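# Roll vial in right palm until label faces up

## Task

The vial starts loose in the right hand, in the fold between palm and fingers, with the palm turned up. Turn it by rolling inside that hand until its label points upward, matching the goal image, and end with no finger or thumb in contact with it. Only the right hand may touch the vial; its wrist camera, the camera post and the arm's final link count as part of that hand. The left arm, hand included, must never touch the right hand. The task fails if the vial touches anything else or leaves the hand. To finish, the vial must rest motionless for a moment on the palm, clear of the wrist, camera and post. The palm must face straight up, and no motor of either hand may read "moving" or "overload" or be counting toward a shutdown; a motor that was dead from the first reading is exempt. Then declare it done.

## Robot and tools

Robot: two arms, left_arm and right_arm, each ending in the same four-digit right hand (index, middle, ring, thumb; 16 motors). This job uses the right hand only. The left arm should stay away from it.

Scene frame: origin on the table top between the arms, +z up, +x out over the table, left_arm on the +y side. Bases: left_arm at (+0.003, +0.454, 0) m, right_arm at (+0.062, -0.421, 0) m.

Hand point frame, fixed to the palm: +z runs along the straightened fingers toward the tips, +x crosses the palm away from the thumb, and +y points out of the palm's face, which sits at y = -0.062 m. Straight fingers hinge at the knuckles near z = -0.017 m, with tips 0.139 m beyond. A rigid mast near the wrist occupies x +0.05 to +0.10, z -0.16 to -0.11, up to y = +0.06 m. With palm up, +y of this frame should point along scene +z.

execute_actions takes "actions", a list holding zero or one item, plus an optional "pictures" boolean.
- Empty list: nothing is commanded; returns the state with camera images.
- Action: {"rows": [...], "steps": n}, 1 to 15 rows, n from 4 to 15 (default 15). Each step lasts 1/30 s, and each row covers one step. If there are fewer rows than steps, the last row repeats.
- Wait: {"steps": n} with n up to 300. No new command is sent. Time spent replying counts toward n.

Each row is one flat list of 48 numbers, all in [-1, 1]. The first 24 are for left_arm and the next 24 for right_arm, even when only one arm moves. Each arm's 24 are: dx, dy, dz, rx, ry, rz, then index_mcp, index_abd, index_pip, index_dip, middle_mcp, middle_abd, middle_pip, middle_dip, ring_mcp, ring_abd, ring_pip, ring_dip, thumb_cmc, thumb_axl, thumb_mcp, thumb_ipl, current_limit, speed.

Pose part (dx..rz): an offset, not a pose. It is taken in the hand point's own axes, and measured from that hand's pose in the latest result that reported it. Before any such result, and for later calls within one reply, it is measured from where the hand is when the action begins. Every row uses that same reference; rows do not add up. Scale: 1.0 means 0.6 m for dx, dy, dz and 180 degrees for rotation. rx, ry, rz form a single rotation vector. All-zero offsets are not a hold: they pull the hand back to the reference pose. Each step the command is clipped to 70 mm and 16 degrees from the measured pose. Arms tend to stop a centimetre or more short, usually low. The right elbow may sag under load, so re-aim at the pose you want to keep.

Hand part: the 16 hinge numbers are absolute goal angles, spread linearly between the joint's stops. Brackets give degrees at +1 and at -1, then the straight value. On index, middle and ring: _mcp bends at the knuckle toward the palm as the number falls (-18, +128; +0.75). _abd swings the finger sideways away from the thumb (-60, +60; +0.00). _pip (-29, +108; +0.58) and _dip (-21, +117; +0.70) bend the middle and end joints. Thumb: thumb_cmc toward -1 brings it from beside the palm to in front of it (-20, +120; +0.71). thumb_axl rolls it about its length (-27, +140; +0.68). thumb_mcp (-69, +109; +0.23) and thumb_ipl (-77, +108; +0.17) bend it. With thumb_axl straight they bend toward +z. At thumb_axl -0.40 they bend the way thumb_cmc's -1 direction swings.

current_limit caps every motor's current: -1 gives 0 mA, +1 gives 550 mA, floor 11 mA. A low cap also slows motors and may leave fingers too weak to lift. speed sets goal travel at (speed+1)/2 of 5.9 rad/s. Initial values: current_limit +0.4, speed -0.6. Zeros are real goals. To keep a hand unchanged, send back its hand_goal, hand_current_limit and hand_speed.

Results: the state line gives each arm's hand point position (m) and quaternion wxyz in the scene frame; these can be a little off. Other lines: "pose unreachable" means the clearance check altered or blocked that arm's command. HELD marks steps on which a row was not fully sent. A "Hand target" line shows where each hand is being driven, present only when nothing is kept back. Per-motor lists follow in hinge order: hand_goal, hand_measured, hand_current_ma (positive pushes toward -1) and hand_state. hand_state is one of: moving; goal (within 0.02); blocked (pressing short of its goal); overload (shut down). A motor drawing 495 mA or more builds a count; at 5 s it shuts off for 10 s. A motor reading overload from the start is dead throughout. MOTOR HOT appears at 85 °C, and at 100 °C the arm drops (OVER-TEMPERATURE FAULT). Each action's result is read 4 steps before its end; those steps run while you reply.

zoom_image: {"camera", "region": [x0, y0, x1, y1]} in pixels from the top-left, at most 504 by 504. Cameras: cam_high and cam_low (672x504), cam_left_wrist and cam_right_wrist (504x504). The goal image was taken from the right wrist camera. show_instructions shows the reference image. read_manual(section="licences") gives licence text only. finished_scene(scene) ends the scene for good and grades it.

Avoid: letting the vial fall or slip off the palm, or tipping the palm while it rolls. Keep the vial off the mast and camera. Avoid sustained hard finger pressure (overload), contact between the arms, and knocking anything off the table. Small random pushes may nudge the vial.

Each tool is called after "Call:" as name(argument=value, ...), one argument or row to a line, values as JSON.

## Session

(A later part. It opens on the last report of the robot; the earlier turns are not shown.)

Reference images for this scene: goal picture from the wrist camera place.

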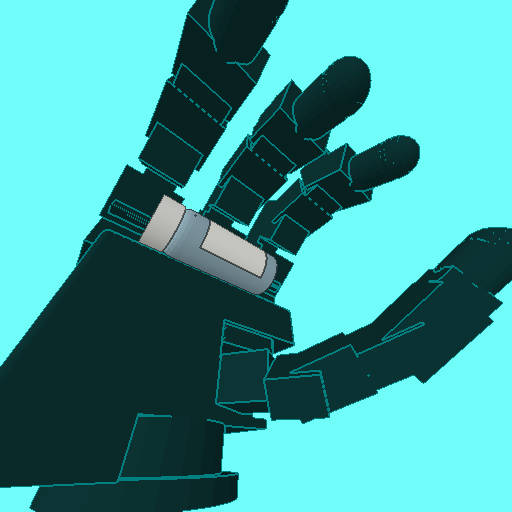

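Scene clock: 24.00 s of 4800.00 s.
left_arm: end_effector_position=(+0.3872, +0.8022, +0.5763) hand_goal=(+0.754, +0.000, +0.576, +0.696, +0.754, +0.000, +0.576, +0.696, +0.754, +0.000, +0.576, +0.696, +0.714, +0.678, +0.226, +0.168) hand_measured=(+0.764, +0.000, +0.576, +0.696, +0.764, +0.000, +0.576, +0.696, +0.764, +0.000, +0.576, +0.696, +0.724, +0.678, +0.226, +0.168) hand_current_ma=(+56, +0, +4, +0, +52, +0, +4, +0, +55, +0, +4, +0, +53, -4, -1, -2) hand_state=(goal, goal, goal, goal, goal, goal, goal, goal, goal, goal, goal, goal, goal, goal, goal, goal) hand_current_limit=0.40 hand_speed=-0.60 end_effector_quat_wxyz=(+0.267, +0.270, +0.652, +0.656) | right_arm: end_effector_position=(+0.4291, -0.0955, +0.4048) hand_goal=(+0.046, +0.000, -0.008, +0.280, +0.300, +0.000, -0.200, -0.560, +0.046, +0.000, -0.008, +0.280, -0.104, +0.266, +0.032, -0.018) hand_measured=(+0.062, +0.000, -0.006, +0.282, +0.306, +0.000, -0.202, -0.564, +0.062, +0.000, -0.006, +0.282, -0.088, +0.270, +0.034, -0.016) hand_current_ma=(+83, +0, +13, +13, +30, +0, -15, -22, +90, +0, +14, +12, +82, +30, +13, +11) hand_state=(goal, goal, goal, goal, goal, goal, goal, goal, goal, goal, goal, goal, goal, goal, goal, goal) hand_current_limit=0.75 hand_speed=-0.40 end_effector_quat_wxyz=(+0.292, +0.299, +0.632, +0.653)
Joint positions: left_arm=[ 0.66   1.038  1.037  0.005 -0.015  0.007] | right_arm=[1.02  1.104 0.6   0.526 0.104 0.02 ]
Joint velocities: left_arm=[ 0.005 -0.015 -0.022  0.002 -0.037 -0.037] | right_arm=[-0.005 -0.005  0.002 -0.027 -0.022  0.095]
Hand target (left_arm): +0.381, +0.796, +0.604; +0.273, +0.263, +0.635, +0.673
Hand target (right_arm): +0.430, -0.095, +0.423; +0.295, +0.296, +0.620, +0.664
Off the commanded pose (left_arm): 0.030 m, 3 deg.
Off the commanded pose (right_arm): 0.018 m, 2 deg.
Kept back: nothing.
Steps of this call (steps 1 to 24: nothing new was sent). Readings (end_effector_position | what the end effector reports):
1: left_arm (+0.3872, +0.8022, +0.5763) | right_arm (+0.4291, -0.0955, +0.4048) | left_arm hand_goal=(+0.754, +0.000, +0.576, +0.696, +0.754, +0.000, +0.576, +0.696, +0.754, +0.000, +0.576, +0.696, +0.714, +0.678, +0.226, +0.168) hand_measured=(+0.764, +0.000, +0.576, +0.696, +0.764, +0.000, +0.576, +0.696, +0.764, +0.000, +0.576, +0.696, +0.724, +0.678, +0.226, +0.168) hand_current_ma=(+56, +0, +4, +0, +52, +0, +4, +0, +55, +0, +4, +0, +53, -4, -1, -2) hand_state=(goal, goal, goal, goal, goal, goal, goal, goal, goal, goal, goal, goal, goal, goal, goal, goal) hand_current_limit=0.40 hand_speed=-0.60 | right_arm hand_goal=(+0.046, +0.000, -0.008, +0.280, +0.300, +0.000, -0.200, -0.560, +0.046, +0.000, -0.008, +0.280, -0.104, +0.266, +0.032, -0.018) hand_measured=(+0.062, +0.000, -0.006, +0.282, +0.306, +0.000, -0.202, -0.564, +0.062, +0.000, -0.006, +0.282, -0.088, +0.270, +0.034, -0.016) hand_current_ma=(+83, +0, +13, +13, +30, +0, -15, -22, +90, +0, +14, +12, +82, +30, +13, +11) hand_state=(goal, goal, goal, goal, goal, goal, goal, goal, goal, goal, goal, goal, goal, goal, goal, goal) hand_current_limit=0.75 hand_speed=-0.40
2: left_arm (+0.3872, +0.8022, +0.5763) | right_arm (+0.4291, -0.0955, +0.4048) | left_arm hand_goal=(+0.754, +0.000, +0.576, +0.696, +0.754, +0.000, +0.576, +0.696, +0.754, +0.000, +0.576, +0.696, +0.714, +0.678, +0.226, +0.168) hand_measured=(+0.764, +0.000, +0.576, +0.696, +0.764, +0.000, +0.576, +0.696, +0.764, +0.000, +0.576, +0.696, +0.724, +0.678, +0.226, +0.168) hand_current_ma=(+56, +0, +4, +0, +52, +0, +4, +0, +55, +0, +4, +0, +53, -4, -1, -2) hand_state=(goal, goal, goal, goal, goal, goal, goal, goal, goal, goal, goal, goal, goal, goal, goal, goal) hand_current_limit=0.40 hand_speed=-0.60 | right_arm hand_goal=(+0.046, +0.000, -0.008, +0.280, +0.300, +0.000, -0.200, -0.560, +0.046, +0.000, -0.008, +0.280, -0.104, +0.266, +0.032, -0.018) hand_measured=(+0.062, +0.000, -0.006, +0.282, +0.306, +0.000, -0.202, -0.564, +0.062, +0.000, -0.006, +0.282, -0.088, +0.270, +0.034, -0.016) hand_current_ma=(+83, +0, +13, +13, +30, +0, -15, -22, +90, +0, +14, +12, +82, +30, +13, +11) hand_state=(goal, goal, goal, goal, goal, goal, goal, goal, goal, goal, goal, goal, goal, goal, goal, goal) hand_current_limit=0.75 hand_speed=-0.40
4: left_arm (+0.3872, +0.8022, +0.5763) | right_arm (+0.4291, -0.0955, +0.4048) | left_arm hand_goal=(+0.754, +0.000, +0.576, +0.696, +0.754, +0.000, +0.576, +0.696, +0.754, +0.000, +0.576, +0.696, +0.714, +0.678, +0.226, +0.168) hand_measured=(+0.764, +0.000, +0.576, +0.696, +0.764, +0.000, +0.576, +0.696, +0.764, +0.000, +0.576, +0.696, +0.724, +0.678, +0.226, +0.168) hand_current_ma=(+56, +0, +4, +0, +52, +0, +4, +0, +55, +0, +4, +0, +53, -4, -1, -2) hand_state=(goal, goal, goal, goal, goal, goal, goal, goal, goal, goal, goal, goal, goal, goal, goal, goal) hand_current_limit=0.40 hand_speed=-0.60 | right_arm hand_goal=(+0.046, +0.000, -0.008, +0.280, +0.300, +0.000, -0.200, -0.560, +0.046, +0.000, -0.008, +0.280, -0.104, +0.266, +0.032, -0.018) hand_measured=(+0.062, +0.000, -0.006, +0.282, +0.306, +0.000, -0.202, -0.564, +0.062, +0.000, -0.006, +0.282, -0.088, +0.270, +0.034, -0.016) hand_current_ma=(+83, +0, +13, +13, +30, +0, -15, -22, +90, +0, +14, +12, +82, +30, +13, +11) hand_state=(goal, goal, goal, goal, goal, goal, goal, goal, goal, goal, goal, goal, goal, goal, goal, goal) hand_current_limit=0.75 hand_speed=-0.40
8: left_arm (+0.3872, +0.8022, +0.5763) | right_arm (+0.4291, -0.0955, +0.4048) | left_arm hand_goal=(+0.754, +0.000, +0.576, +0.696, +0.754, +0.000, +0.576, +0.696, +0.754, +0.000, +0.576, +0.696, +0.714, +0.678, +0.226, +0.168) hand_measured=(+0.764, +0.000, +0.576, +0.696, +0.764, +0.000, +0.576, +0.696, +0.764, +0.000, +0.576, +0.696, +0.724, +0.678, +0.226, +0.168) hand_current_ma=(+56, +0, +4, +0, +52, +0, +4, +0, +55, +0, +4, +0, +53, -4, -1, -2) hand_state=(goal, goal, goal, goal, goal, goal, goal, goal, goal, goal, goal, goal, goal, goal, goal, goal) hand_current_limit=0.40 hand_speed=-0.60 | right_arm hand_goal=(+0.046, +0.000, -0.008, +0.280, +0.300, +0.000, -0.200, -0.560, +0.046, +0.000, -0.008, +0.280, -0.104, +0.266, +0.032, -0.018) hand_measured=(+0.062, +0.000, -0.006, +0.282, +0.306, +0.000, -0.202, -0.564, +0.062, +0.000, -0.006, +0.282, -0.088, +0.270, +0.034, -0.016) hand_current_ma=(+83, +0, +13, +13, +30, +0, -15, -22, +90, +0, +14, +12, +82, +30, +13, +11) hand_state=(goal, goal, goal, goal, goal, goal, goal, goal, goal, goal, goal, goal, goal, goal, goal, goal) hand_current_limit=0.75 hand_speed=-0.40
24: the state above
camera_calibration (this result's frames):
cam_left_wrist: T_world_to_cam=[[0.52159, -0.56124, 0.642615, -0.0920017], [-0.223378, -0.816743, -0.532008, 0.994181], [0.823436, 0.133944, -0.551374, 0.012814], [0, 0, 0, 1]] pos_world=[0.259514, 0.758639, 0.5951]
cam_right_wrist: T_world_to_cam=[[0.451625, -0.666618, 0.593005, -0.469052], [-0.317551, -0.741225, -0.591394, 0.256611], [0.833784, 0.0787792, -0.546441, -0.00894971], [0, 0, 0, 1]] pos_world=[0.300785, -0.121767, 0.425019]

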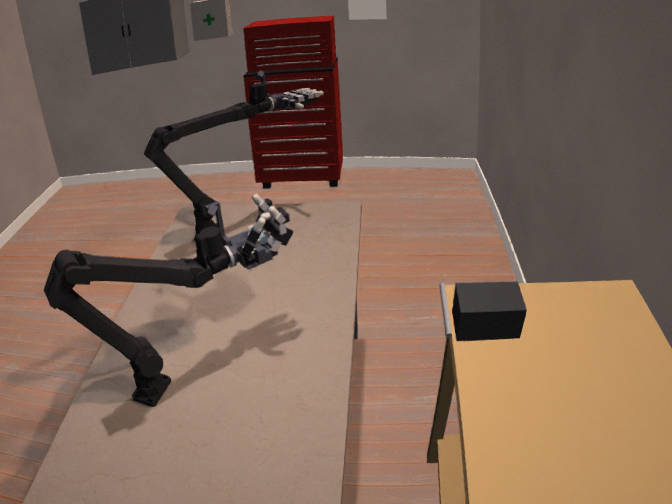

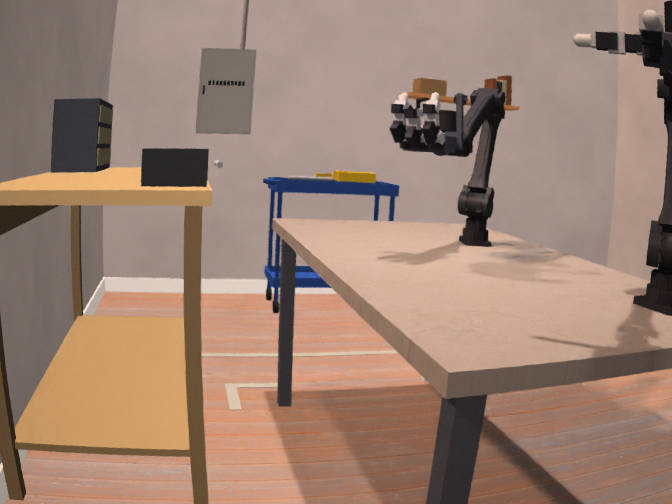

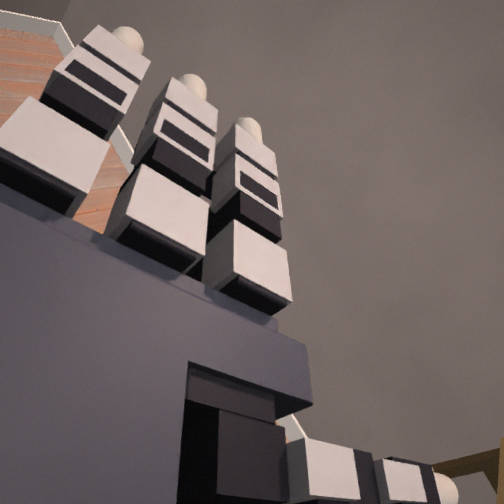

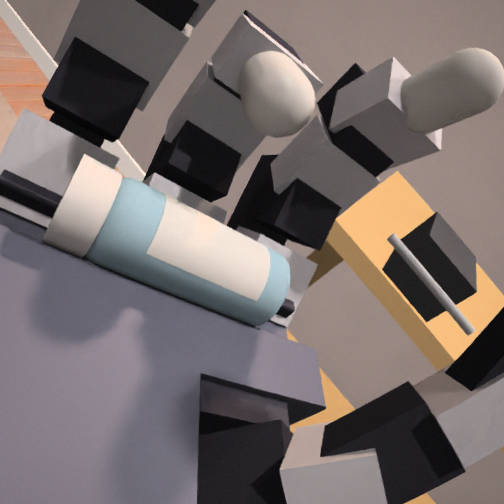

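Call:
execute_actions(
  actions=[
    {"rows":[[0,0.0478,-0.0121,-0.0166,0,0,0.754,0,0.576,0.696,0.754,0,0.576,0.696,0.754,0,0.576,0.696,0.714,0.678,0.226,0.168,0.4,-0.6,0.0015,0.0303,0.0035,-0.0107,0,0.001,0.046,0,-0.008,0.28,0.463,0,-0.70,-0.515,0.046,0,-0.008,0.28,-0.104,0.266,0.032,-0.018,0.75,-0.4],[0,0.0478,-0.0121,-0.0166,0,0,0.754,0,0.576,0.696,0.754,0,0.576,0.696,0.754,0,0.576,0.696,0.714,0.678,0.226,0.168,0.4,-0.6,0.0015,0.0303,0.0035,-0.0107,0,0.001,0.046,0,-0.008,0.28,0.463,0,-0.70,-0.515,0.046,0,-0.008,0.28,-0.104,0.266,0.032,-0.018,0.75,-0.4],[0,0.0478,-0.0121,-0.0166,0,0,0.754,0,0.576,0.696,0.754,0,0.576,0.696,0.754,0,0.576,0.696,0.714,0.678,0.226,0.168,0.4,-0.6,0.0015,0.0303,0.0035,-0.0107,0,0.001,0.046,0,-0.008,0.28,0.463,0,-0.70,-0.515,0.046,0,-0.008,0.28,-0.104,0.266,0.032,-0.018,0.75,-0.4],[0,0.0478,-0.0121,-0.0166,0,0,0.754,0,0.576,0.696,0.754,0,0.576,0.696,0.754,0,0.576,0.696,0.714,0.678,0.226,0.168,0.4,-0.6,0.0015,0.0303,0.0035,-0.0107,0,0.001,0.046,0,-0.008,0.28,0.463,0,-0.70,-0.515,0.046,0,-0.008,0.28,-0.104,0.266,0.032,-0.018,0.75,-0.4],[0,0.0478,-0.0121,-0.0166,0,0,0.754,0,0.576,0.696,0.754,0,0.576,0.696,0.754,0,0.576,0.696,0.714,0.678,0.226,0.168,0.4,-0.6,0.0015,0.0303,0.0035,-0.0107,0,0.001,0.046,0,-0.008,0.28,0.463,0,-0.70,-0.515,0.046,0,-0.008,0.28,-0.104,0.266,0.032,-0.018,0.75,-0.4],[0,0.0478,-0.0121,-0.0166,0,0,0.754,0,0.576,0.696,0.754,0,0.576,0.696,0.754,0,0.576,0.696,0.714,0.678,0.226,0.168,0.4,-0.6,0.0015,0.0303,0.0035,-0.0107,0,0.001,0.046,0,-0.008,0.28,0.463,0,-0.70,-0.515,0.046,0,-0.008,0.28,-0.104,0.266,0.032,-0.018,0.75,-0.4],[0,0.0478,-0.0121,-0.0166,0,0,0.754,0,0.576,0.696,0.754,0,0.576,0.696,0.754,0,0.576,0.696,0.714,0.678,0.226,0.168,0.4,-0.6,0.0015,0.0303,0.0035,-0.0107,0,0.001,0.046,0,-0.008,0.28,0.463,0,-0.70,-0.515,0.046,0,-0.008,0.28,-0.104,0.266,0.032,-0.018,0.75,-0.4],[0,0.0478,-0.0121,-0.0166,0,0,0.754,0,0.576,0.696,0.754,0,0.576,0.696,0.754,0,0.576,0.696,0.714,0.678,0.226,0.168,0.4,-0.6,0.0015,0.0303,0.0035,-0.0107,0,0.001,0.046,0,-0.008,0.28,0.463,0,-0.70,-0.515,0.046,0,-0.008,0.28,-0.104,0.266,0.032,-0.018,0.75,-0.4],[0,0.0478,-0.0121,-0.0166,0,0,0.754,0,0.576,0.696,0.754,0,0.576,0.696,0.754,0,0.576,0.696,0.714,0.678,0.226,0.168,0.4,-0.6,0.0015,0.0303,0.0035,-0.0107,0,0.001,0.046,0,-0.008,0.28,0.463,0,-0.70,-0.515,0.046,0,-0.008,0.28,-0.104,0.266,0.032,-0.018,0.75,-0.4],[0,0.0478,-0.0121,-0.0166,0,0,0.754,0,0.576,0.696,0.754,0,0.576,0.696,0.754,0,0.576,0.696,0.714,0.678,0.226,0.168,0.4,-0.6,0.0015,0.0303,0.0035,-0.0107,0,0.001,0.046,0,-0.008,0.28,0.463,0,-0.70,-0.515,0.046,0,-0.008,0.28,-0.104,0.266,0.032,-0.018,0.75,-0.4],[0,0.0478,-0.0121,-0.0166,0,0,0.754,0,0.576,0.696,0.754,0,0.576,0.696,0.754,0,0.576,0.696,0.714,0.678,0.226,0.168,0.4,-0.6,0.0015,0.0303,0.0035,-0.0107,0,0.001,0.046,0,-0.008,0.28,0.463,0,-0.835,-0.521,0.046,0,-0.008,0.28,-0.104,0.266,0.032,-0.018,0.75,-0.45]],"steps":15},
  ],
)

Call:
execute_actions(
  actions=[
    {"rows":[[0,0.0478,-0.0121,-0.0166,0,0,0.754,0,0.576,0.696,0.754,0,0.576,0.696,0.754,0,0.576,0.696,0.714,0.678,0.226,0.168,0.4,-0.6,0.0015,0.0303,0.0035,-0.0107,0,0.001,0.046,0,-0.008,0.28,0.447,0,-0.818,-0.557,0.046,0,-0.008,0.28,-0.104,0.266,0.032,-0.018,0.75,-0.3],[0,0.0478,-0.0121,-0.0166,0,0,0.754,0,0.576,0.696,0.754,0,0.576,0.696,0.754,0,0.576,0.696,0.714,0.678,0.226,0.168,0.4,-0.6,0.0015,0.0303,0.0035,-0.0107,0,0.001,0.046,0,-0.008,0.28,0.431,0,-0.795,-0.594,0.046,0,-0.008,0.28,-0.104,0.266,0.032,-0.018,0.75,-0.3],[0,0.0478,-0.0121,-0.0166,0,0,0.754,0,0.576,0.696,0.754,0,0.576,0.696,0.754,0,0.576,0.696,0.714,0.678,0.226,0.168,0.4,-0.6,0.0015,0.0303,0.0035,-0.0107,0,0.001,0.046,0,-0.008,0.28,0.420,0,-0.779,-0.620,0.046,0,-0.008,0.28,-0.104,0.266,0.032,-0.018,0.75,-0.3]],"steps":8},
  ],
)

Call:
execute_actions(
  actions=[
    {"steps":5},
  ],
  pictures=true,
)

Call:
zoom_image(
  camera="cam_right_wrist",
  region=[20,130,320,350],
)

Scene clock: 25.63 s of 4800.00 s.
left_arm: end_effector_position=(+0.3872, +0.8022, +0.5763) hand_goal=(+0.754, +0.000, +0.576, +0.696, +0.754, +0.000, +0.576, +0.696, +0.754, +0.000, +0.576, +0.696, +0.714, +0.678, +0.226, +0.168) hand_measured=(+0.764, +0.000, +0.576, +0.696, +0.764, +0.000, +0.576, +0.696, +0.764, +0.000, +0.576, +0.696, +0.724, +0.678, +0.226, +0.168) hand_current_ma=(+56, +0, +4, +0, +52, +0, +4, +0, +55, +0, +4, +0, +53, -4, -1, -2) hand_state=(goal, goal, goal, goal, goal, goal, goal, goal, goal, goal, goal, goal, goal, goal, goal, goal) hand_current_limit=0.40 hand_speed=-0.60 end_effector_quat_wxyz=(+0.267, +0.270, +0.652, +0.656) | right_arm: end_effector_position=(+0.4291, -0.0955, +0.4048) hand_goal=(+0.046, +0.000, -0.008, +0.280, +0.464, +0.000, -0.834, -0.520, +0.046, +0.000, -0.008, +0.280, -0.104, +0.266, +0.032, -0.018) hand_measured=(+0.062, +0.000, -0.006, +0.282, +0.470, +0.000, -0.604, -0.518, +0.062, +0.000, -0.006, +0.282, -0.088, +0.270, +0.034, -0.016) hand_current_ma=(+83, +0, +13, +13, +32, +0, +69, -22, +90, +0, +14, +12, +82, +30, +13, +11) hand_state=(goal, goal, goal, goal, goal, goal, moving, moving, goal, goal, goal, goal, goal, goal, goal, goal) hand_current_limit=0.75 hand_speed=-0.45 end_effector_quat_wxyz=(+0.292, +0.299, +0.632, +0.653)
Joint positions: left_arm=[ 0.66   1.038  1.037  0.005 -0.015  0.007] | right_arm=[1.02  1.104 0.6   0.526 0.104 0.02 ]
Joint velocities: left_arm=[-0.005 -0.015  0.002  0.017  0.007 -0.022] | right_arm=[-0.015 -0.024 -0.002  0.002 -0.037 -0.007]
Steps of this call (steps 1 to 38: nothing new was sent; steps 39 to 49: the first 11 steps of this action). Readings (end_effector_position | what the end effector reports):
39: left_arm (+0.3872, +0.8022, +0.5763) | right_arm (+0.4291, -0.0955, +0.4048) | left_arm hand_goal=(+0.754, +0.000, +0.576, +0.696, +0.754, +0.000, +0.576, +0.696, +0.754, +0.000, +0.576, +0.696, +0.714, +0.678, +0.226, +0.168) hand_measured=(+0.764, +0.000, +0.576, +0.696, +0.764, +0.000, +0.576, +0.696, +0.764, +0.000, +0.576, +0.696, +0.724, +0.678, +0.226, +0.168) hand_current_ma=(+56, +0, +4, +0, +52, +0, +4, +0, +55, +0, +4, +0, +53, -4, -1, -2) hand_state=(goal, goal, goal, goal, goal, goal, goal, goal, goal, goal, goal, goal, goal, goal, goal, goal) hand_current_limit=0.40 hand_speed=-0.60 | right_arm hand_goal=(+0.046, +0.000, -0.008, +0.280, +0.464, +0.000, -0.700, -0.514, +0.046, +0.000, -0.008, +0.280, -0.104, +0.266, +0.032, -0.018) hand_measured=(+0.062, +0.000, -0.006, +0.282, +0.306, +0.000, -0.202, -0.564, +0.062, +0.000, -0.006, +0.282, -0.088, +0.270, +0.034, -0.016) hand_current_ma=(+83, +0, +13, +13, +30, +0, -15, -22, +90, +0, +14, +12, +82, +30, +13, +11) hand_state=(goal, goal, goal, goal, moving, goal, moving, moving, goal, goal, goal, goal, goal, goal, goal, goal) hand_current_limit=0.75 hand_speed=-0.40
40: left_arm (+0.3872, +0.8022, +0.5763) | right_arm (+0.4291, -0.0955, +0.4048) | left_arm hand_goal=(+0.754, +0.000, +0.576, +0.696, +0.754, +0.000, +0.576, +0.696, +0.754, +0.000, +0.576, +0.696, +0.714, +0.678, +0.226, +0.168) hand_measured=(+0.764, +0.000, +0.576, +0.696, +0.764, +0.000, +0.576, +0.696, +0.764, +0.000, +0.576, +0.696, +0.724, +0.678, +0.226, +0.168) hand_current_ma=(+56, +0, +4, +0, +52, +0, +4, +0, +55, +0, +4, +0, +53, -4, -1, -2) hand_state=(goal, goal, goal, goal, goal, goal, goal, goal, goal, goal, goal, goal, goal, goal, goal, goal) hand_current_limit=0.40 hand_speed=-0.60 | right_arm hand_goal=(+0.046, +0.000, -0.008, +0.280, +0.464, +0.000, -0.700, -0.514, +0.046, +0.000, -0.008, +0.280, -0.104, +0.266, +0.032, -0.018) hand_measured=(+0.062, +0.000, -0.006, +0.282, +0.308, +0.000, -0.206, -0.562, +0.062, +0.000, -0.006, +0.282, -0.088, +0.270, +0.034, -0.016) hand_current_ma=(+83, +0, +13, +13, -96, +0, +117, -136, +90, +0, +14, +12, +82, +30, +13, +11) hand_state=(goal, goal, goal, goal, moving, goal, moving, moving, goal, goal, goal, goal, goal, goal, goal, goal) hand_current_limit=0.75 hand_speed=-0.40
42: left_arm (+0.3872, +0.8022, +0.5763) | right_arm (+0.4291, -0.0955, +0.4048) | left_arm hand_goal=(+0.754, +0.000, +0.576, +0.696, +0.754, +0.000, +0.576, +0.696, +0.754, +0.000, +0.576, +0.696, +0.714, +0.678, +0.226, +0.168) hand_measured=(+0.764, +0.000, +0.576, +0.696, +0.764, +0.000, +0.576, +0.696, +0.764, +0.000, +0.576, +0.696, +0.724, +0.678, +0.226, +0.168) hand_current_ma=(+56, +0, +4, +0, +52, +0, +4, +0, +55, +0, +4, +0, +53, -4, -1, -2) hand_state=(goal, goal, goal, goal, goal, goal, goal, goal, goal, goal, goal, goal, goal, goal, goal, goal) hand_current_limit=0.40 hand_speed=-0.60 | right_arm hand_goal=(+0.046, +0.000, -0.008, +0.280, +0.464, +0.000, -0.700, -0.514, +0.046, +0.000, -0.008, +0.280, -0.104, +0.266, +0.032, -0.018) hand_measured=(+0.062, +0.000, -0.006, +0.282, +0.380, +0.000, -0.278, -0.524, +0.062, +0.000, -0.006, +0.282, -0.088, +0.270, +0.034, -0.016) hand_current_ma=(+83, +0, +13, +13, -39, +0, +71, -8, +90, +0, +14, +12, +82, +30, +13, +11) hand_state=(goal, goal, goal, goal, moving, goal, moving, moving, goal, goal, goal, goal, goal, goal, goal, goal) hand_current_limit=0.75 hand_speed=-0.40
46: left_arm (+0.3872, +0.8022, +0.5763) | right_arm (+0.4291, -0.0955, +0.4048) | left_arm hand_goal=(+0.754, +0.000, +0.576, +0.696, +0.754, +0.000, +0.576, +0.696, +0.754, +0.000, +0.576, +0.696, +0.714, +0.678, +0.226, +0.168) hand_measured=(+0.764, +0.000, +0.576, +0.696, +0.764, +0.000, +0.576, +0.696, +0.764, +0.000, +0.576, +0.696, +0.724, +0.678, +0.226, +0.168) hand_current_ma=(+56, +0, +4, +0, +52, +0, +4, +0, +55, +0, +4, +0, +53, -4, -1, -2) hand_state=(goal, goal, goal, goal, goal, goal, goal, goal, goal, goal, goal, goal, goal, goal, goal, goal) hand_current_limit=0.40 hand_speed=-0.60 | right_arm hand_goal=(+0.046, +0.000, -0.008, +0.280, +0.464, +0.000, -0.700, -0.514, +0.046, +0.000, -0.008, +0.280, -0.104, +0.266, +0.032, -0.018) hand_measured=(+0.062, +0.000, -0.006, +0.282, +0.470, +0.000, -0.462, -0.518, +0.062, +0.000, -0.006, +0.282, -0.088, +0.270, +0.034, -0.016) hand_current_ma=(+83, +0, +13, +13, +37, +0, +69, -22, +90, +0, +14, +12, +82, +30, +13, +11) hand_state=(goal, goal, goal, goal, moving, goal, moving, goal, goal, goal, goal, goal, goal, goal, goal, goal) hand_current_limit=0.75 hand_speed=-0.40
49: the state above

Scene clock: 25.90 s of 4800.00 s.
left_arm: end_effector_position=(+0.3872, +0.8022, +0.5763) hand_goal=(+0.754, +0.000, +0.576, +0.696, +0.754, +0.000, +0.576, +0.696, +0.754, +0.000, +0.576, +0.696, +0.714, +0.678, +0.226, +0.168) hand_measured=(+0.764, +0.000, +0.576, +0.696, +0.764, +0.000, +0.576, +0.696, +0.764, +0.000, +0.576, +0.696, +0.724, +0.678, +0.226, +0.168) hand_current_ma=(+56, +0, +4, +0, +52, +0, +4, +0, +55, +0, +4, +0, +53, -4, -1, -2) hand_state=(goal, goal, goal, goal, goal, goal, goal, goal, goal, goal, goal, goal, goal, goal, goal, goal) hand_current_limit=0.40 hand_speed=-0.60 end_effector_quat_wxyz=(+0.267, +0.270, +0.652, +0.656) | right_arm: end_effector_position=(+0.4291, -0.0955, +0.4048) hand_goal=(+0.046, +0.000, -0.008, +0.280, +0.420, +0.000, -0.778, -0.620, +0.046, +0.000, -0.008, +0.280, -0.104, +0.266, +0.032, -0.018) hand_measured=(+0.062, +0.000, -0.006, +0.282, +0.464, +0.000, -0.774, -0.540, +0.062, +0.000, -0.006, +0.282, -0.088, +0.270, +0.034, -0.016) hand_current_ma=(+83, +0, +13, +13, +171, +0, +107, +256, +90, +0, +14, +12, +82, +30, +13, +11) hand_state=(goal, goal, goal, goal, moving, goal, moving, moving, goal, goal, goal, goal, goal, goal, goal, goal) hand_current_limit=0.75 hand_speed=-0.30 end_effector_quat_wxyz=(+0.292, +0.299, +0.632, +0.653)
Joint positions: left_arm=[ 0.66   1.038  1.037  0.005 -0.015  0.007] | right_arm=[1.02  1.104 0.6   0.526 0.104 0.02 ]
Joint velocities: left_arm=[-0.015 -0.005 -0.012  0.002  0.022  0.037] | right_arm=[-0.015  0.005 -0.012 -0.022 -0.022  0.007]
Off your previous action's commanded pose (left_arm): 0.030 m, 3 deg at its last step (step 4 of this call).
Off your previous action's commanded pose (right_arm): 0.018 m, 2 deg at its last step (step 4 of this call).
Steps of this call (steps 1 to 4: the last 4 steps of your previous action; steps 5 to 8: the first 4 steps of this action, its rows measured from where the robot was after step 4). Readings (end_effector_position | what the end effector reports):
4: left_arm (+0.3872, +0.8022, +0.5763) | right_arm (+0.4291, -0.0955, +0.4048) | left_arm hand_goal=(+0.754, +0.000, +0.576, +0.696, +0.754, +0.000, +0.576, +0.696, +0.754, +0.000, +0.576, +0.696, +0.714, +0.678, +0.226, +0.168) hand_measured=(+0.764, +0.000, +0.576, +0.696, +0.764, +0.000, +0.576, +0.696, +0.764, +0.000, +0.576, +0.696, +0.724, +0.678, +0.226, +0.168) hand_current_ma=(+56, +0, +4, +0, +52, +0, +4, +0, +55, +0, +4, +0, +53, -4, -1, -2) hand_state=(goal, goal, goal, goal, goal, goal, goal, goal, goal, goal, goal, goal, goal, goal, goal, goal) hand_current_limit=0.40 hand_speed=-0.60 | right_arm hand_goal=(+0.046, +0.000, -0.008, +0.280, +0.464, +0.000, -0.834, -0.520, +0.046, +0.000, -0.008, +0.280, -0.104, +0.266, +0.032, -0.018) hand_measured=(+0.062, +0.000, -0.006, +0.282, +0.470, +0.000, -0.786, -0.518, +0.062, +0.000, -0.006, +0.282, -0.088, +0.270, +0.034, -0.016) hand_current_ma=(+83, +0, +13, +13, +42, +0, +102, +23, +90, +0, +14, +12, +82, +30, +13, +11) hand_state=(goal, goal, goal, goal, moving, goal, moving, moving, goal, goal, goal, goal, goal, goal, goal, goal) hand_current_limit=0.75 hand_speed=-0.45
5: left_arm (+0.3872, +0.8022, +0.5763) | right_arm (+0.4291, -0.0955, +0.4048) | left_arm hand_goal=(+0.754, +0.000, +0.576, +0.696, +0.754, +0.000, +0.576, +0.696, +0.754, +0.000, +0.576, +0.696, +0.714, +0.678, +0.226, +0.168) hand_measured=(+0.764, +0.000, +0.576, +0.696, +0.764, +0.000, +0.576, +0.696, +0.764, +0.000, +0.576, +0.696, +0.724, +0.678, +0.226, +0.168) hand_current_ma=(+56, +0, +4, +0, +52, +0, +4, +0, +55, +0, +4, +0, +53, -4, -1, -2) hand_state=(goal, goal, goal, goal, goal, goal, goal, goal, goal, goal, goal, goal, goal, goal, goal, goal) hand_current_limit=0.40 hand_speed=-0.60 | right_arm hand_goal=(+0.046, +0.000, -0.008, +0.280, +0.448, +0.000, -0.818, -0.556, +0.046, +0.000, -0.008, +0.280, -0.104, +0.266, +0.032, -0.018) hand_measured=(+0.062, +0.000, -0.006, +0.282, +0.474, +0.000, -0.790, -0.514, +0.062, +0.000, -0.006, +0.282, -0.088, +0.270, +0.034, -0.016) hand_current_ma=(+83, +0, +13, +13, +78, +0, +228, +54, +90, +0, +14, +12, +82, +30, +13, +11) hand_state=(goal, goal, goal, goal, moving, goal, moving, moving, goal, goal, goal, goal, goal, goal, goal, goal) hand_current_limit=0.75 hand_speed=-0.30
6: left_arm (+0.3872, +0.8022, +0.5763) | right_arm (+0.4291, -0.0955, +0.4048) | left_arm hand_goal=(+0.754, +0.000, +0.576, +0.696, +0.754, +0.000, +0.576, +0.696, +0.754, +0.000, +0.576, +0.696, +0.714, +0.678, +0.226, +0.168) hand_measured=(+0.764, +0.000, +0.576, +0.696, +0.764, +0.000, +0.576, +0.696, +0.764, +0.000, +0.576, +0.696, +0.724, +0.678, +0.226, +0.168) hand_current_ma=(+56, +0, +4, +0, +52, +0, +4, +0, +55, +0, +4, +0, +53, -4, -1, -2) hand_state=(goal, goal, goal, goal, goal, goal, goal, goal, goal, goal, goal, goal, goal, goal, goal, goal) hand_current_limit=0.40 hand_speed=-0.60 | right_arm hand_goal=(+0.046, +0.000, -0.008, +0.280, +0.432, +0.000, -0.794, -0.594, +0.046, +0.000, -0.008, +0.280, -0.104, +0.266, +0.032, -0.018) hand_measured=(+0.062, +0.000, -0.006, +0.282, +0.476, +0.000, -0.792, -0.514, +0.062, +0.000, -0.006, +0.282, -0.088, +0.270, +0.034, -0.016) hand_current_ma=(+83, +0, +13, +13, +155, +0, +131, +199, +90, +0, +14, +12, +82, +30, +13, +11) hand_state=(goal, goal, goal, goal, moving, goal, moving, moving, goal, goal, goal, goal, goal, goal, goal, goal) hand_current_limit=0.75 hand_speed=-0.30
8: the state above

Scene clock: 26.07 s of 4800.00 s.
left_arm: end_effector_position=(+0.3872, +0.8022, +0.5763) hand_goal=(+0.754, +0.000, +0.576, +0.696, +0.754, +0.000, +0.576, +0.696, +0.754, +0.000, +0.576, +0.696, +0.714, +0.678, +0.226, +0.168) hand_measured=(+0.764, +0.000, +0.576, +0.696, +0.764, +0.000, +0.576, +0.696, +0.764, +0.000, +0.576, +0.696, +0.724, +0.678, +0.226, +0.168) hand_current_ma=(+56, +0, +4, +0, +52, +0, +4, +0, +55, +0, +4, +0, +53, -4, -1, -2) hand_state=(goal, goal, goal, goal, goal, goal, goal, goal, goal, goal, goal, goal, goal, goal, goal, goal) hand_current_limit=0.40 hand_speed=-0.60 end_effector_quat_wxyz=(+0.267, +0.270, +0.652, +0.656) | right_arm: end_effector_position=(+0.4291, -0.0955, +0.4048) hand_goal=(+0.046, +0.000, -0.008, +0.280, +0.420, +0.000, -0.778, -0.620, +0.046, +0.000, -0.008, +0.280, -0.104, +0.266, +0.032, -0.018) hand_measured=(+0.062, +0.000, -0.006, +0.282, +0.450, +0.000, -0.754, -0.576, +0.062, +0.000, -0.006, +0.282, -0.088, +0.270, +0.034, -0.016) hand_current_ma=(+83, +0, +13, +13, +158, +0, +126, +228, +90, +0, +14, +12, +82, +30, +13, +11) hand_state=(goal, goal, goal, goal, blocked, goal, blocked, blocked, goal, goal, goal, goal, goal, goal, goal, goal) hand_current_limit=0.75 hand_speed=-0.30 end_effector_quat_wxyz=(+0.292, +0.299, +0.632, +0.653)
Joint positions: left_arm=[ 0.66   1.038  1.037  0.005 -0.015  0.007] | right_arm=[1.02  1.104 0.6   0.526 0.104 0.02 ]
Joint velocities: left_arm=[-0.015  0.005  0.002 -0.007  0.051  0.007] | right_arm=[-0.005 -0.024  0.002 -0.002  0.022 -0.037]
Hand target (left_arm): +0.381, +0.796, +0.604; +0.273, +0.263, +0.635, +0.673
Hand target (right_arm): +0.430, -0.095, +0.423; +0.295, +0.296, +0.620, +0.664
Off the commanded pose (left_arm): 0.030 m, 3 deg.
Off the commanded pose (right_arm): 0.018 m, 2 deg.
Kept back: nothing.
Steps of this call (steps 1 to 4: the last 4 steps of your previous action; step 5: nothing new was sent). Readings (end_effector_position | what the end effector reports):
1: left_arm (+0.3872, +0.8022, +0.5763) | right_arm (+0.4291, -0.0955, +0.4048) | left_arm hand_goal=(+0.754, +0.000, +0.576, +0.696, +0.754, +0.000, +0.576, +0.696, +0.754, +0.000, +0.576, +0.696, +0.714, +0.678, +0.226, +0.168) hand_measured=(+0.764, +0.000, +0.576, +0.696, +0.764, +0.000, +0.576, +0.696, +0.764, +0.000, +0.576, +0.696, +0.724, +0.678, +0.226, +0.168) hand_current_ma=(+56, +0, +4, +0, +52, +0, +4, +0, +55, +0, +4, +0, +53, -4, -1, -2) hand_state=(goal, goal, goal, goal, goal, goal, goal, goal, goal, goal, goal, goal, goal, goal, goal, goal) hand_current_limit=0.40 hand_speed=-0.60 | right_arm hand_goal=(+0.046, +0.000, -0.008, +0.280, +0.420, +0.000, -0.778, -0.620, +0.046, +0.000, -0.008, +0.280, -0.104, +0.266, +0.032, -0.018) hand_measured=(+0.062, +0.000, -0.006, +0.282, +0.454, +0.000, -0.760, -0.562, +0.062, +0.000, -0.006, +0.282, -0.088, +0.270, +0.034, -0.016) hand_current_ma=(+83, +0, +13, +13, +139, +0, +143, +204, +90, +0, +14, +12, +82, +30, +13, +11) hand_state=(goal, goal, goal, goal, moving, goal, moving, moving, goal, goal, goal, goal, goal, goal, goal, goal) hand_current_limit=0.75 hand_speed=-0.30
2: left_arm (+0.3872, +0.8022, +0.5763) | right_arm (+0.4291, -0.0955, +0.4048) | left_arm hand_goal=(+0.754, +0.000, +0.576, +0.696, +0.754, +0.000, +0.576, +0.696, +0.754, +0.000, +0.576, +0.696, +0.714, +0.678, +0.226, +0.168) hand_measured=(+0.764, +0.000, +0.576, +0.696, +0.764, +0.000, +0.576, +0.696, +0.764, +0.000, +0.576, +0.696, +0.724, +0.678, +0.226, +0.168) hand_current_ma=(+56, +0, +4, +0, +52, +0, +4, +0, +55, +0, +4, +0, +53, -4, -1, -2) hand_state=(goal, goal, goal, goal, goal, goal, goal, goal, goal, goal, goal, goal, goal, goal, goal, goal) hand_current_limit=0.40 hand_speed=-0.60 | right_arm hand_goal=(+0.046, +0.000, -0.008, +0.280, +0.420, +0.000, -0.778, -0.620, +0.046, +0.000, -0.008, +0.280, -0.104, +0.266, +0.032, -0.018) hand_measured=(+0.062, +0.000, -0.006, +0.282, +0.450, +0.000, -0.756, -0.572, +0.062, +0.000, -0.006, +0.282, -0.088, +0.270, +0.034, -0.016) hand_current_ma=(+83, +0, +13, +13, +152, +0, +134, +218, +90, +0, +14, +12, +82, +30, +13, +11) hand_state=(goal, goal, goal, goal, moving, goal, moving, moving, goal, goal, goal, goal, goal, goal, goal, goal) hand_current_limit=0.75 hand_speed=-0.30
4: left_arm (+0.3872, +0.8022, +0.5763) | right_arm (+0.4291, -0.0955, +0.4048) | left_arm hand_goal=(+0.754, +0.000, +0.576, +0.696, +0.754, +0.000, +0.576, +0.696, +0.754, +0.000, +0.576, +0.696, +0.714, +0.678, +0.226, +0.168) hand_measured=(+0.764, +0.000, +0.576, +0.696, +0.764, +0.000, +0.576, +0.696, +0.764, +0.000, +0.576, +0.696, +0.724, +0.678, +0.226, +0.168) hand_current_ma=(+56, +0, +4, +0, +52, +0, +4, +0, +55, +0, +4, +0, +53, -4, -1, -2) hand_state=(goal, goal, goal, goal, goal, goal, goal, goal, goal, goal, goal, goal, goal, goal, goal, goal) hand_current_limit=0.40 hand_speed=-0.60 | right_arm hand_goal=(+0.046, +0.000, -0.008, +0.280, +0.420, +0.000, -0.778, -0.620, +0.046, +0.000, -0.008, +0.280, -0.104, +0.266, +0.032, -0.018) hand_measured=(+0.062, +0.000, -0.006, +0.282, +0.450, +0.000, -0.754, -0.574, +0.062, +0.000, -0.006, +0.282, -0.088, +0.270, +0.034, -0.016) hand_current_ma=(+83, +0, +13, +13, +158, +0, +126, +227, +90, +0, +14, +12, +82, +30, +13, +11) hand_state=(goal, goal, goal, goal, blocked, goal, blocked, moving, goal, goal, goal, goal, goal, goal, goal, goal) hand_current_limit=0.75 hand_speed=-0.30
5: the state above
camera_calibration (this result's frames):
cam_left_wrist: T_world_to_cam=[[0.52159, -0.56124, 0.642615, -0.0920017], [-0.223378, -0.816743, -0.532008, 0.994181], [0.823436, 0.133944, -0.551374, 0.012814], [0, 0, 0, 1]] pos_world=[0.259514, 0.758639, 0.5951]
cam_right_wrist: T_world_to_cam=[[0.451625, -0.666618, 0.593005, -0.469052], [-0.317551, -0.741225, -0.591394, 0.256611], [0.833784, 0.0787792, -0.546441, -0.00894971], [0, 0, 0, 1]] pos_world=[0.300785, -0.121767, 0.425019]

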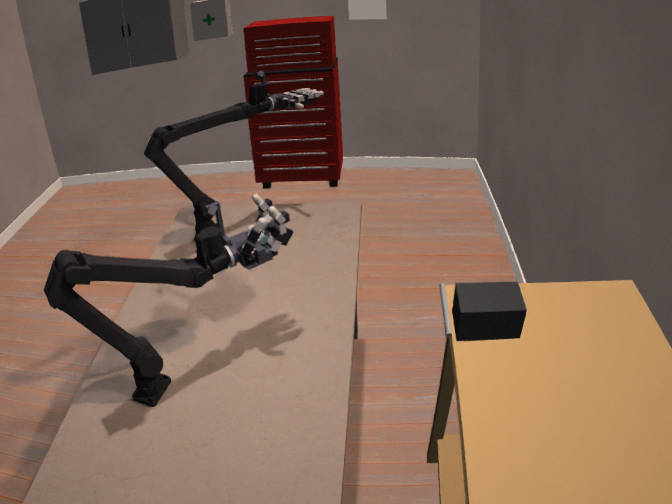

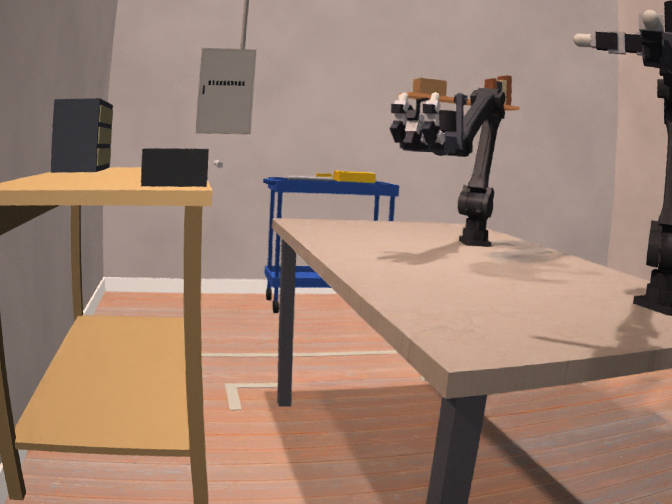

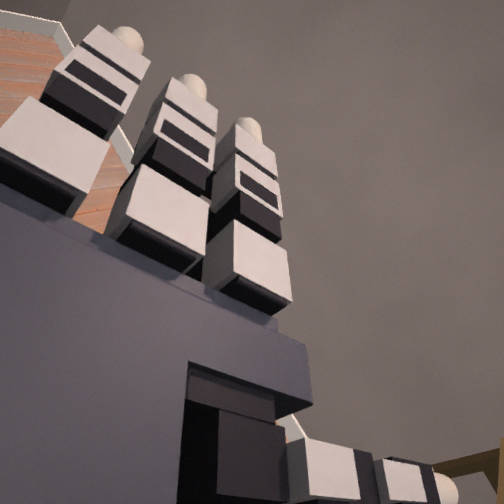

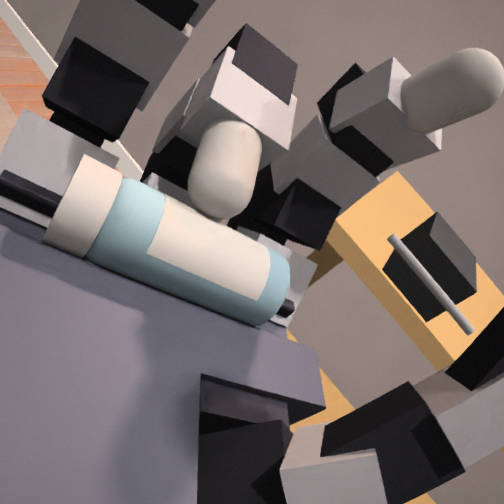

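Region (20, 130, 320, 350) of cam_right_wrist's 504x504 image, scaled by 1.680, with more detail than that image has; it fills the top 370 rows of this view, and the rest is white.

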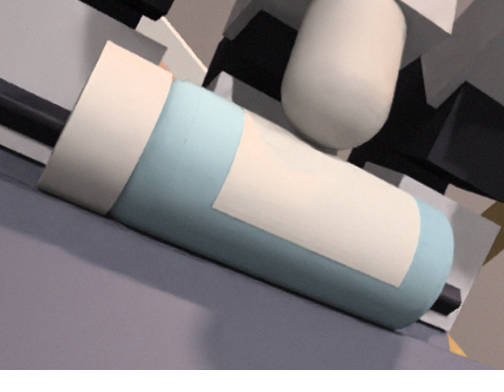

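Call:
execute_actions(
  actions=[],
)

Call:
zoom_image(
  camera="cam_right_wrist",
  region=[20,130,320,350],
)

Scene clock: 26.20 s of 4800.00 s.
left_arm: end_effector_position=(+0.3872, +0.8022, +0.5763) hand_goal=(+0.754, +0.000, +0.576, +0.696, +0.754, +0.000, +0.576, +0.696, +0.754, +0.000, +0.576, +0.696, +0.714, +0.678, +0.226, +0.168) hand_measured=(+0.764, +0.000, +0.576, +0.696, +0.764, +0.000, +0.576, +0.696, +0.764, +0.000, +0.576, +0.696, +0.724, +0.678, +0.226, +0.168) hand_current_ma=(+56, +0, +4, +0, +52, +0, +4, +0, +55, +0, +4, +0, +53, -4, -1, -2) hand_state=(goal, goal, goal, goal, goal, goal, goal, goal, goal, goal, goal, goal, goal, goal, goal, goal) hand_current_limit=0.40 hand_speed=-0.60 end_effector_quat_wxyz=(+0.267, +0.270, +0.652, +0.656) | right_arm: end_effector_position=(+0.4291, -0.0955, +0.4048) hand_goal=(+0.046, +0.000, -0.008, +0.280, +0.420, +0.000, -0.778, -0.620, +0.046, +0.000, -0.008, +0.280, -0.104, +0.266, +0.032, -0.018) hand_measured=(+0.062, +0.000, -0.006, +0.282, +0.450, +0.000, -0.754, -0.576, +0.062, +0.000, -0.006, +0.282, -0.088, +0.270, +0.034, -0.016) hand_current_ma=(+83, +0, +13, +13, +158, +0, +126, +228, +90, +0, +14, +12, +82, +30, +13, +11) hand_state=(goal, goal, goal, goal, blocked, goal, blocked, blocked, goal, goal, goal, goal, goal, goal, goal, goal) hand_current_limit=0.75 hand_speed=-0.30 end_effector_quat_wxyz=(+0.292, +0.299, +0.632, +0.653)
Joint positions: left_arm=[ 0.66   1.038  1.037  0.005 -0.015  0.007] | right_arm=[1.02  1.104 0.6   0.526 0.104 0.02 ]
Joint velocities: left_arm=[-0.005 -0.005  0.002 -0.017 -0.051  0.007] | right_arm=[-0.005 -0.005 -0.002  0.007 -0.007 -0.022]
Hand target (left_arm): +0.381, +0.796, +0.604; +0.273, +0.263, +0.635, +0.673
Hand target (right_arm): +0.430, -0.095, +0.423; +0.295, +0.296, +0.620, +0.664
Off the commanded pose (left_arm): 0.030 m, 3 deg.
Off the commanded pose (right_arm): 0.018 m, 2 deg.
Kept back: nothing.
Steps of this call (steps 1 to 4: nothing new was sent). Readings (end_effector_position | what the end effector reports):
1: left_arm (+0.3872, +0.8022, +0.5763) | right_arm (+0.4291, -0.0955, +0.4048) | left_arm hand_goal=(+0.754, +0.000, +0.576, +0.696, +0.754, +0.000, +0.576, +0.696, +0.754, +0.000, +0.576, +0.696, +0.714, +0.678, +0.226, +0.168) hand_measured=(+0.764, +0.000, +0.576, +0.696, +0.764, +0.000, +0.576, +0.696, +0.764, +0.000, +0.576, +0.696, +0.724, +0.678, +0.226, +0.168) hand_current_ma=(+56, +0, +4, +0, +52, +0, +4, +0, +55, +0, +4, +0, +53, -4, -1, -2) hand_state=(goal, goal, goal, goal, goal, goal, goal, goal, goal, goal, goal, goal, goal, goal, goal, goal) hand_current_limit=0.40 hand_speed=-0.60 | right_arm hand_goal=(+0.046, +0.000, -0.008, +0.280, +0.420, +0.000, -0.778, -0.620, +0.046, +0.000, -0.008, +0.280, -0.104, +0.266, +0.032, -0.018) hand_measured=(+0.062, +0.000, -0.006, +0.282, +0.450, +0.000, -0.754, -0.576, +0.062, +0.000, -0.006, +0.282, -0.088, +0.270, +0.034, -0.016) hand_current_ma=(+83, +0, +13, +13, +158, +0, +126, +228, +90, +0, +14, +12, +82, +30, +13, +11) hand_state=(goal, goal, goal, goal, blocked, goal, blocked, blocked, goal, goal, goal, goal, goal, goal, goal, goal) hand_current_limit=0.75 hand_speed=-0.30
2: left_arm (+0.3872, +0.8022, +0.5763) | right_arm (+0.4291, -0.0955, +0.4048) | left_arm hand_goal=(+0.754, +0.000, +0.576, +0.696, +0.754, +0.000, +0.576, +0.696, +0.754, +0.000, +0.576, +0.696, +0.714, +0.678, +0.226, +0.168) hand_measured=(+0.764, +0.000, +0.576, +0.696, +0.764, +0.000, +0.576, +0.696, +0.764, +0.000, +0.576, +0.696, +0.724, +0.678, +0.226, +0.168) hand_current_ma=(+56, +0, +4, +0, +52, +0, +4, +0, +55, +0, +4, +0, +53, -4, -1, -2) hand_state=(goal, goal, goal, goal, goal, goal, goal, goal, goal, goal, goal, goal, goal, goal, goal, goal) hand_current_limit=0.40 hand_speed=-0.60 | right_arm hand_goal=(+0.046, +0.000, -0.008, +0.280, +0.420, +0.000, -0.778, -0.620, +0.046, +0.000, -0.008, +0.280, -0.104, +0.266, +0.032, -0.018) hand_measured=(+0.062, +0.000, -0.006, +0.282, +0.450, +0.000, -0.754, -0.576, +0.062, +0.000, -0.006, +0.282, -0.088, +0.270, +0.034, -0.016) hand_current_ma=(+83, +0, +13, +13, +158, +0, +126, +228, +90, +0, +14, +12, +82, +30, +13, +11) hand_state=(goal, goal, goal, goal, blocked, goal, blocked, blocked, goal, goal, goal, goal, goal, goal, goal, goal) hand_current_limit=0.75 hand_speed=-0.30
4: the state above
camera_calibration (this result's frames):
cam_left_wrist: T_world_to_cam=[[0.52159, -0.56124, 0.642615, -0.0920017], [-0.223378, -0.816743, -0.532008, 0.994181], [0.823436, 0.133944, -0.551374, 0.012814], [0, 0, 0, 1]] pos_world=[0.259514, 0.758639, 0.5951]
cam_right_wrist: T_world_to_cam=[[0.451625, -0.666618, 0.593005, -0.469052], [-0.317551, -0.741225, -0.591394, 0.256611], [0.833784, 0.0787792, -0.546441, -0.00894971], [0, 0, 0, 1]] pos_world=[0.300785, -0.121767, 0.425019]

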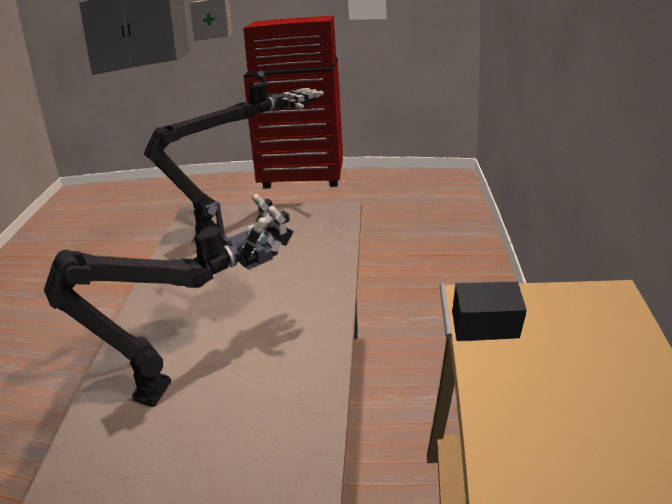

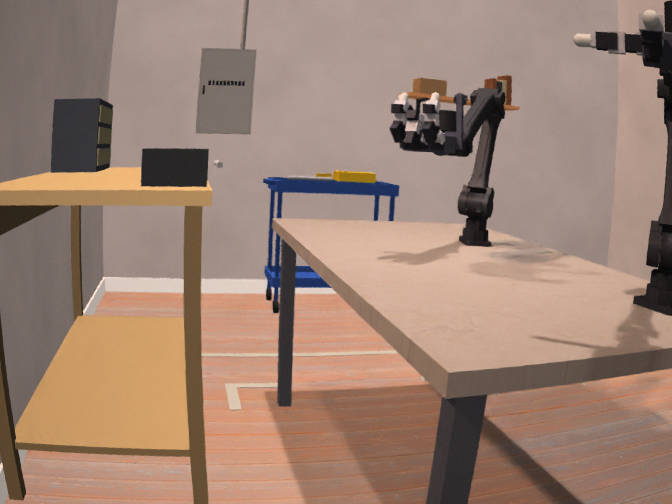

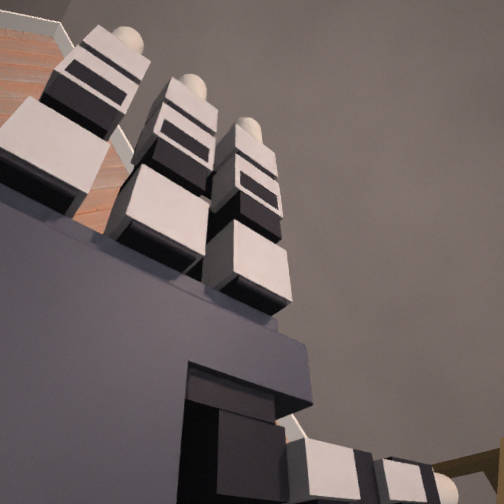

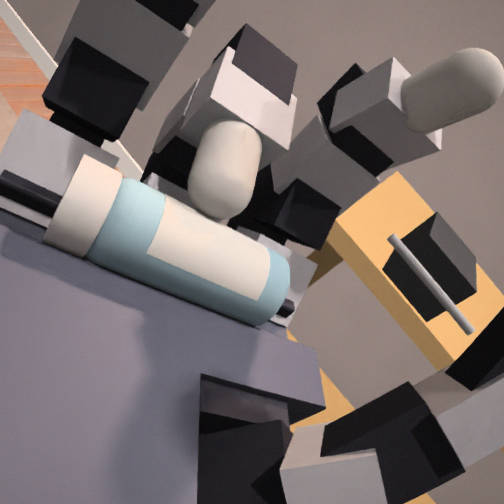

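Region (20, 130, 320, 350) of cam_right_wrist's 504x504 image, scaled by 1.680, with more detail than that image has; it fills the top 370 rows of this view, and the rest is white.

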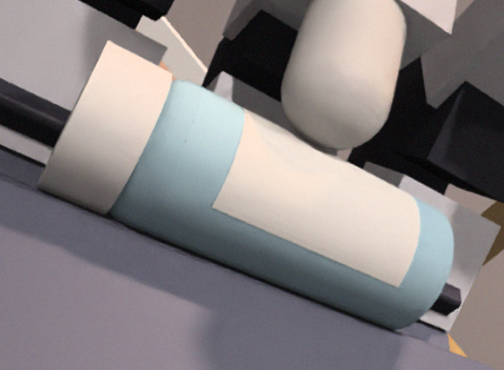

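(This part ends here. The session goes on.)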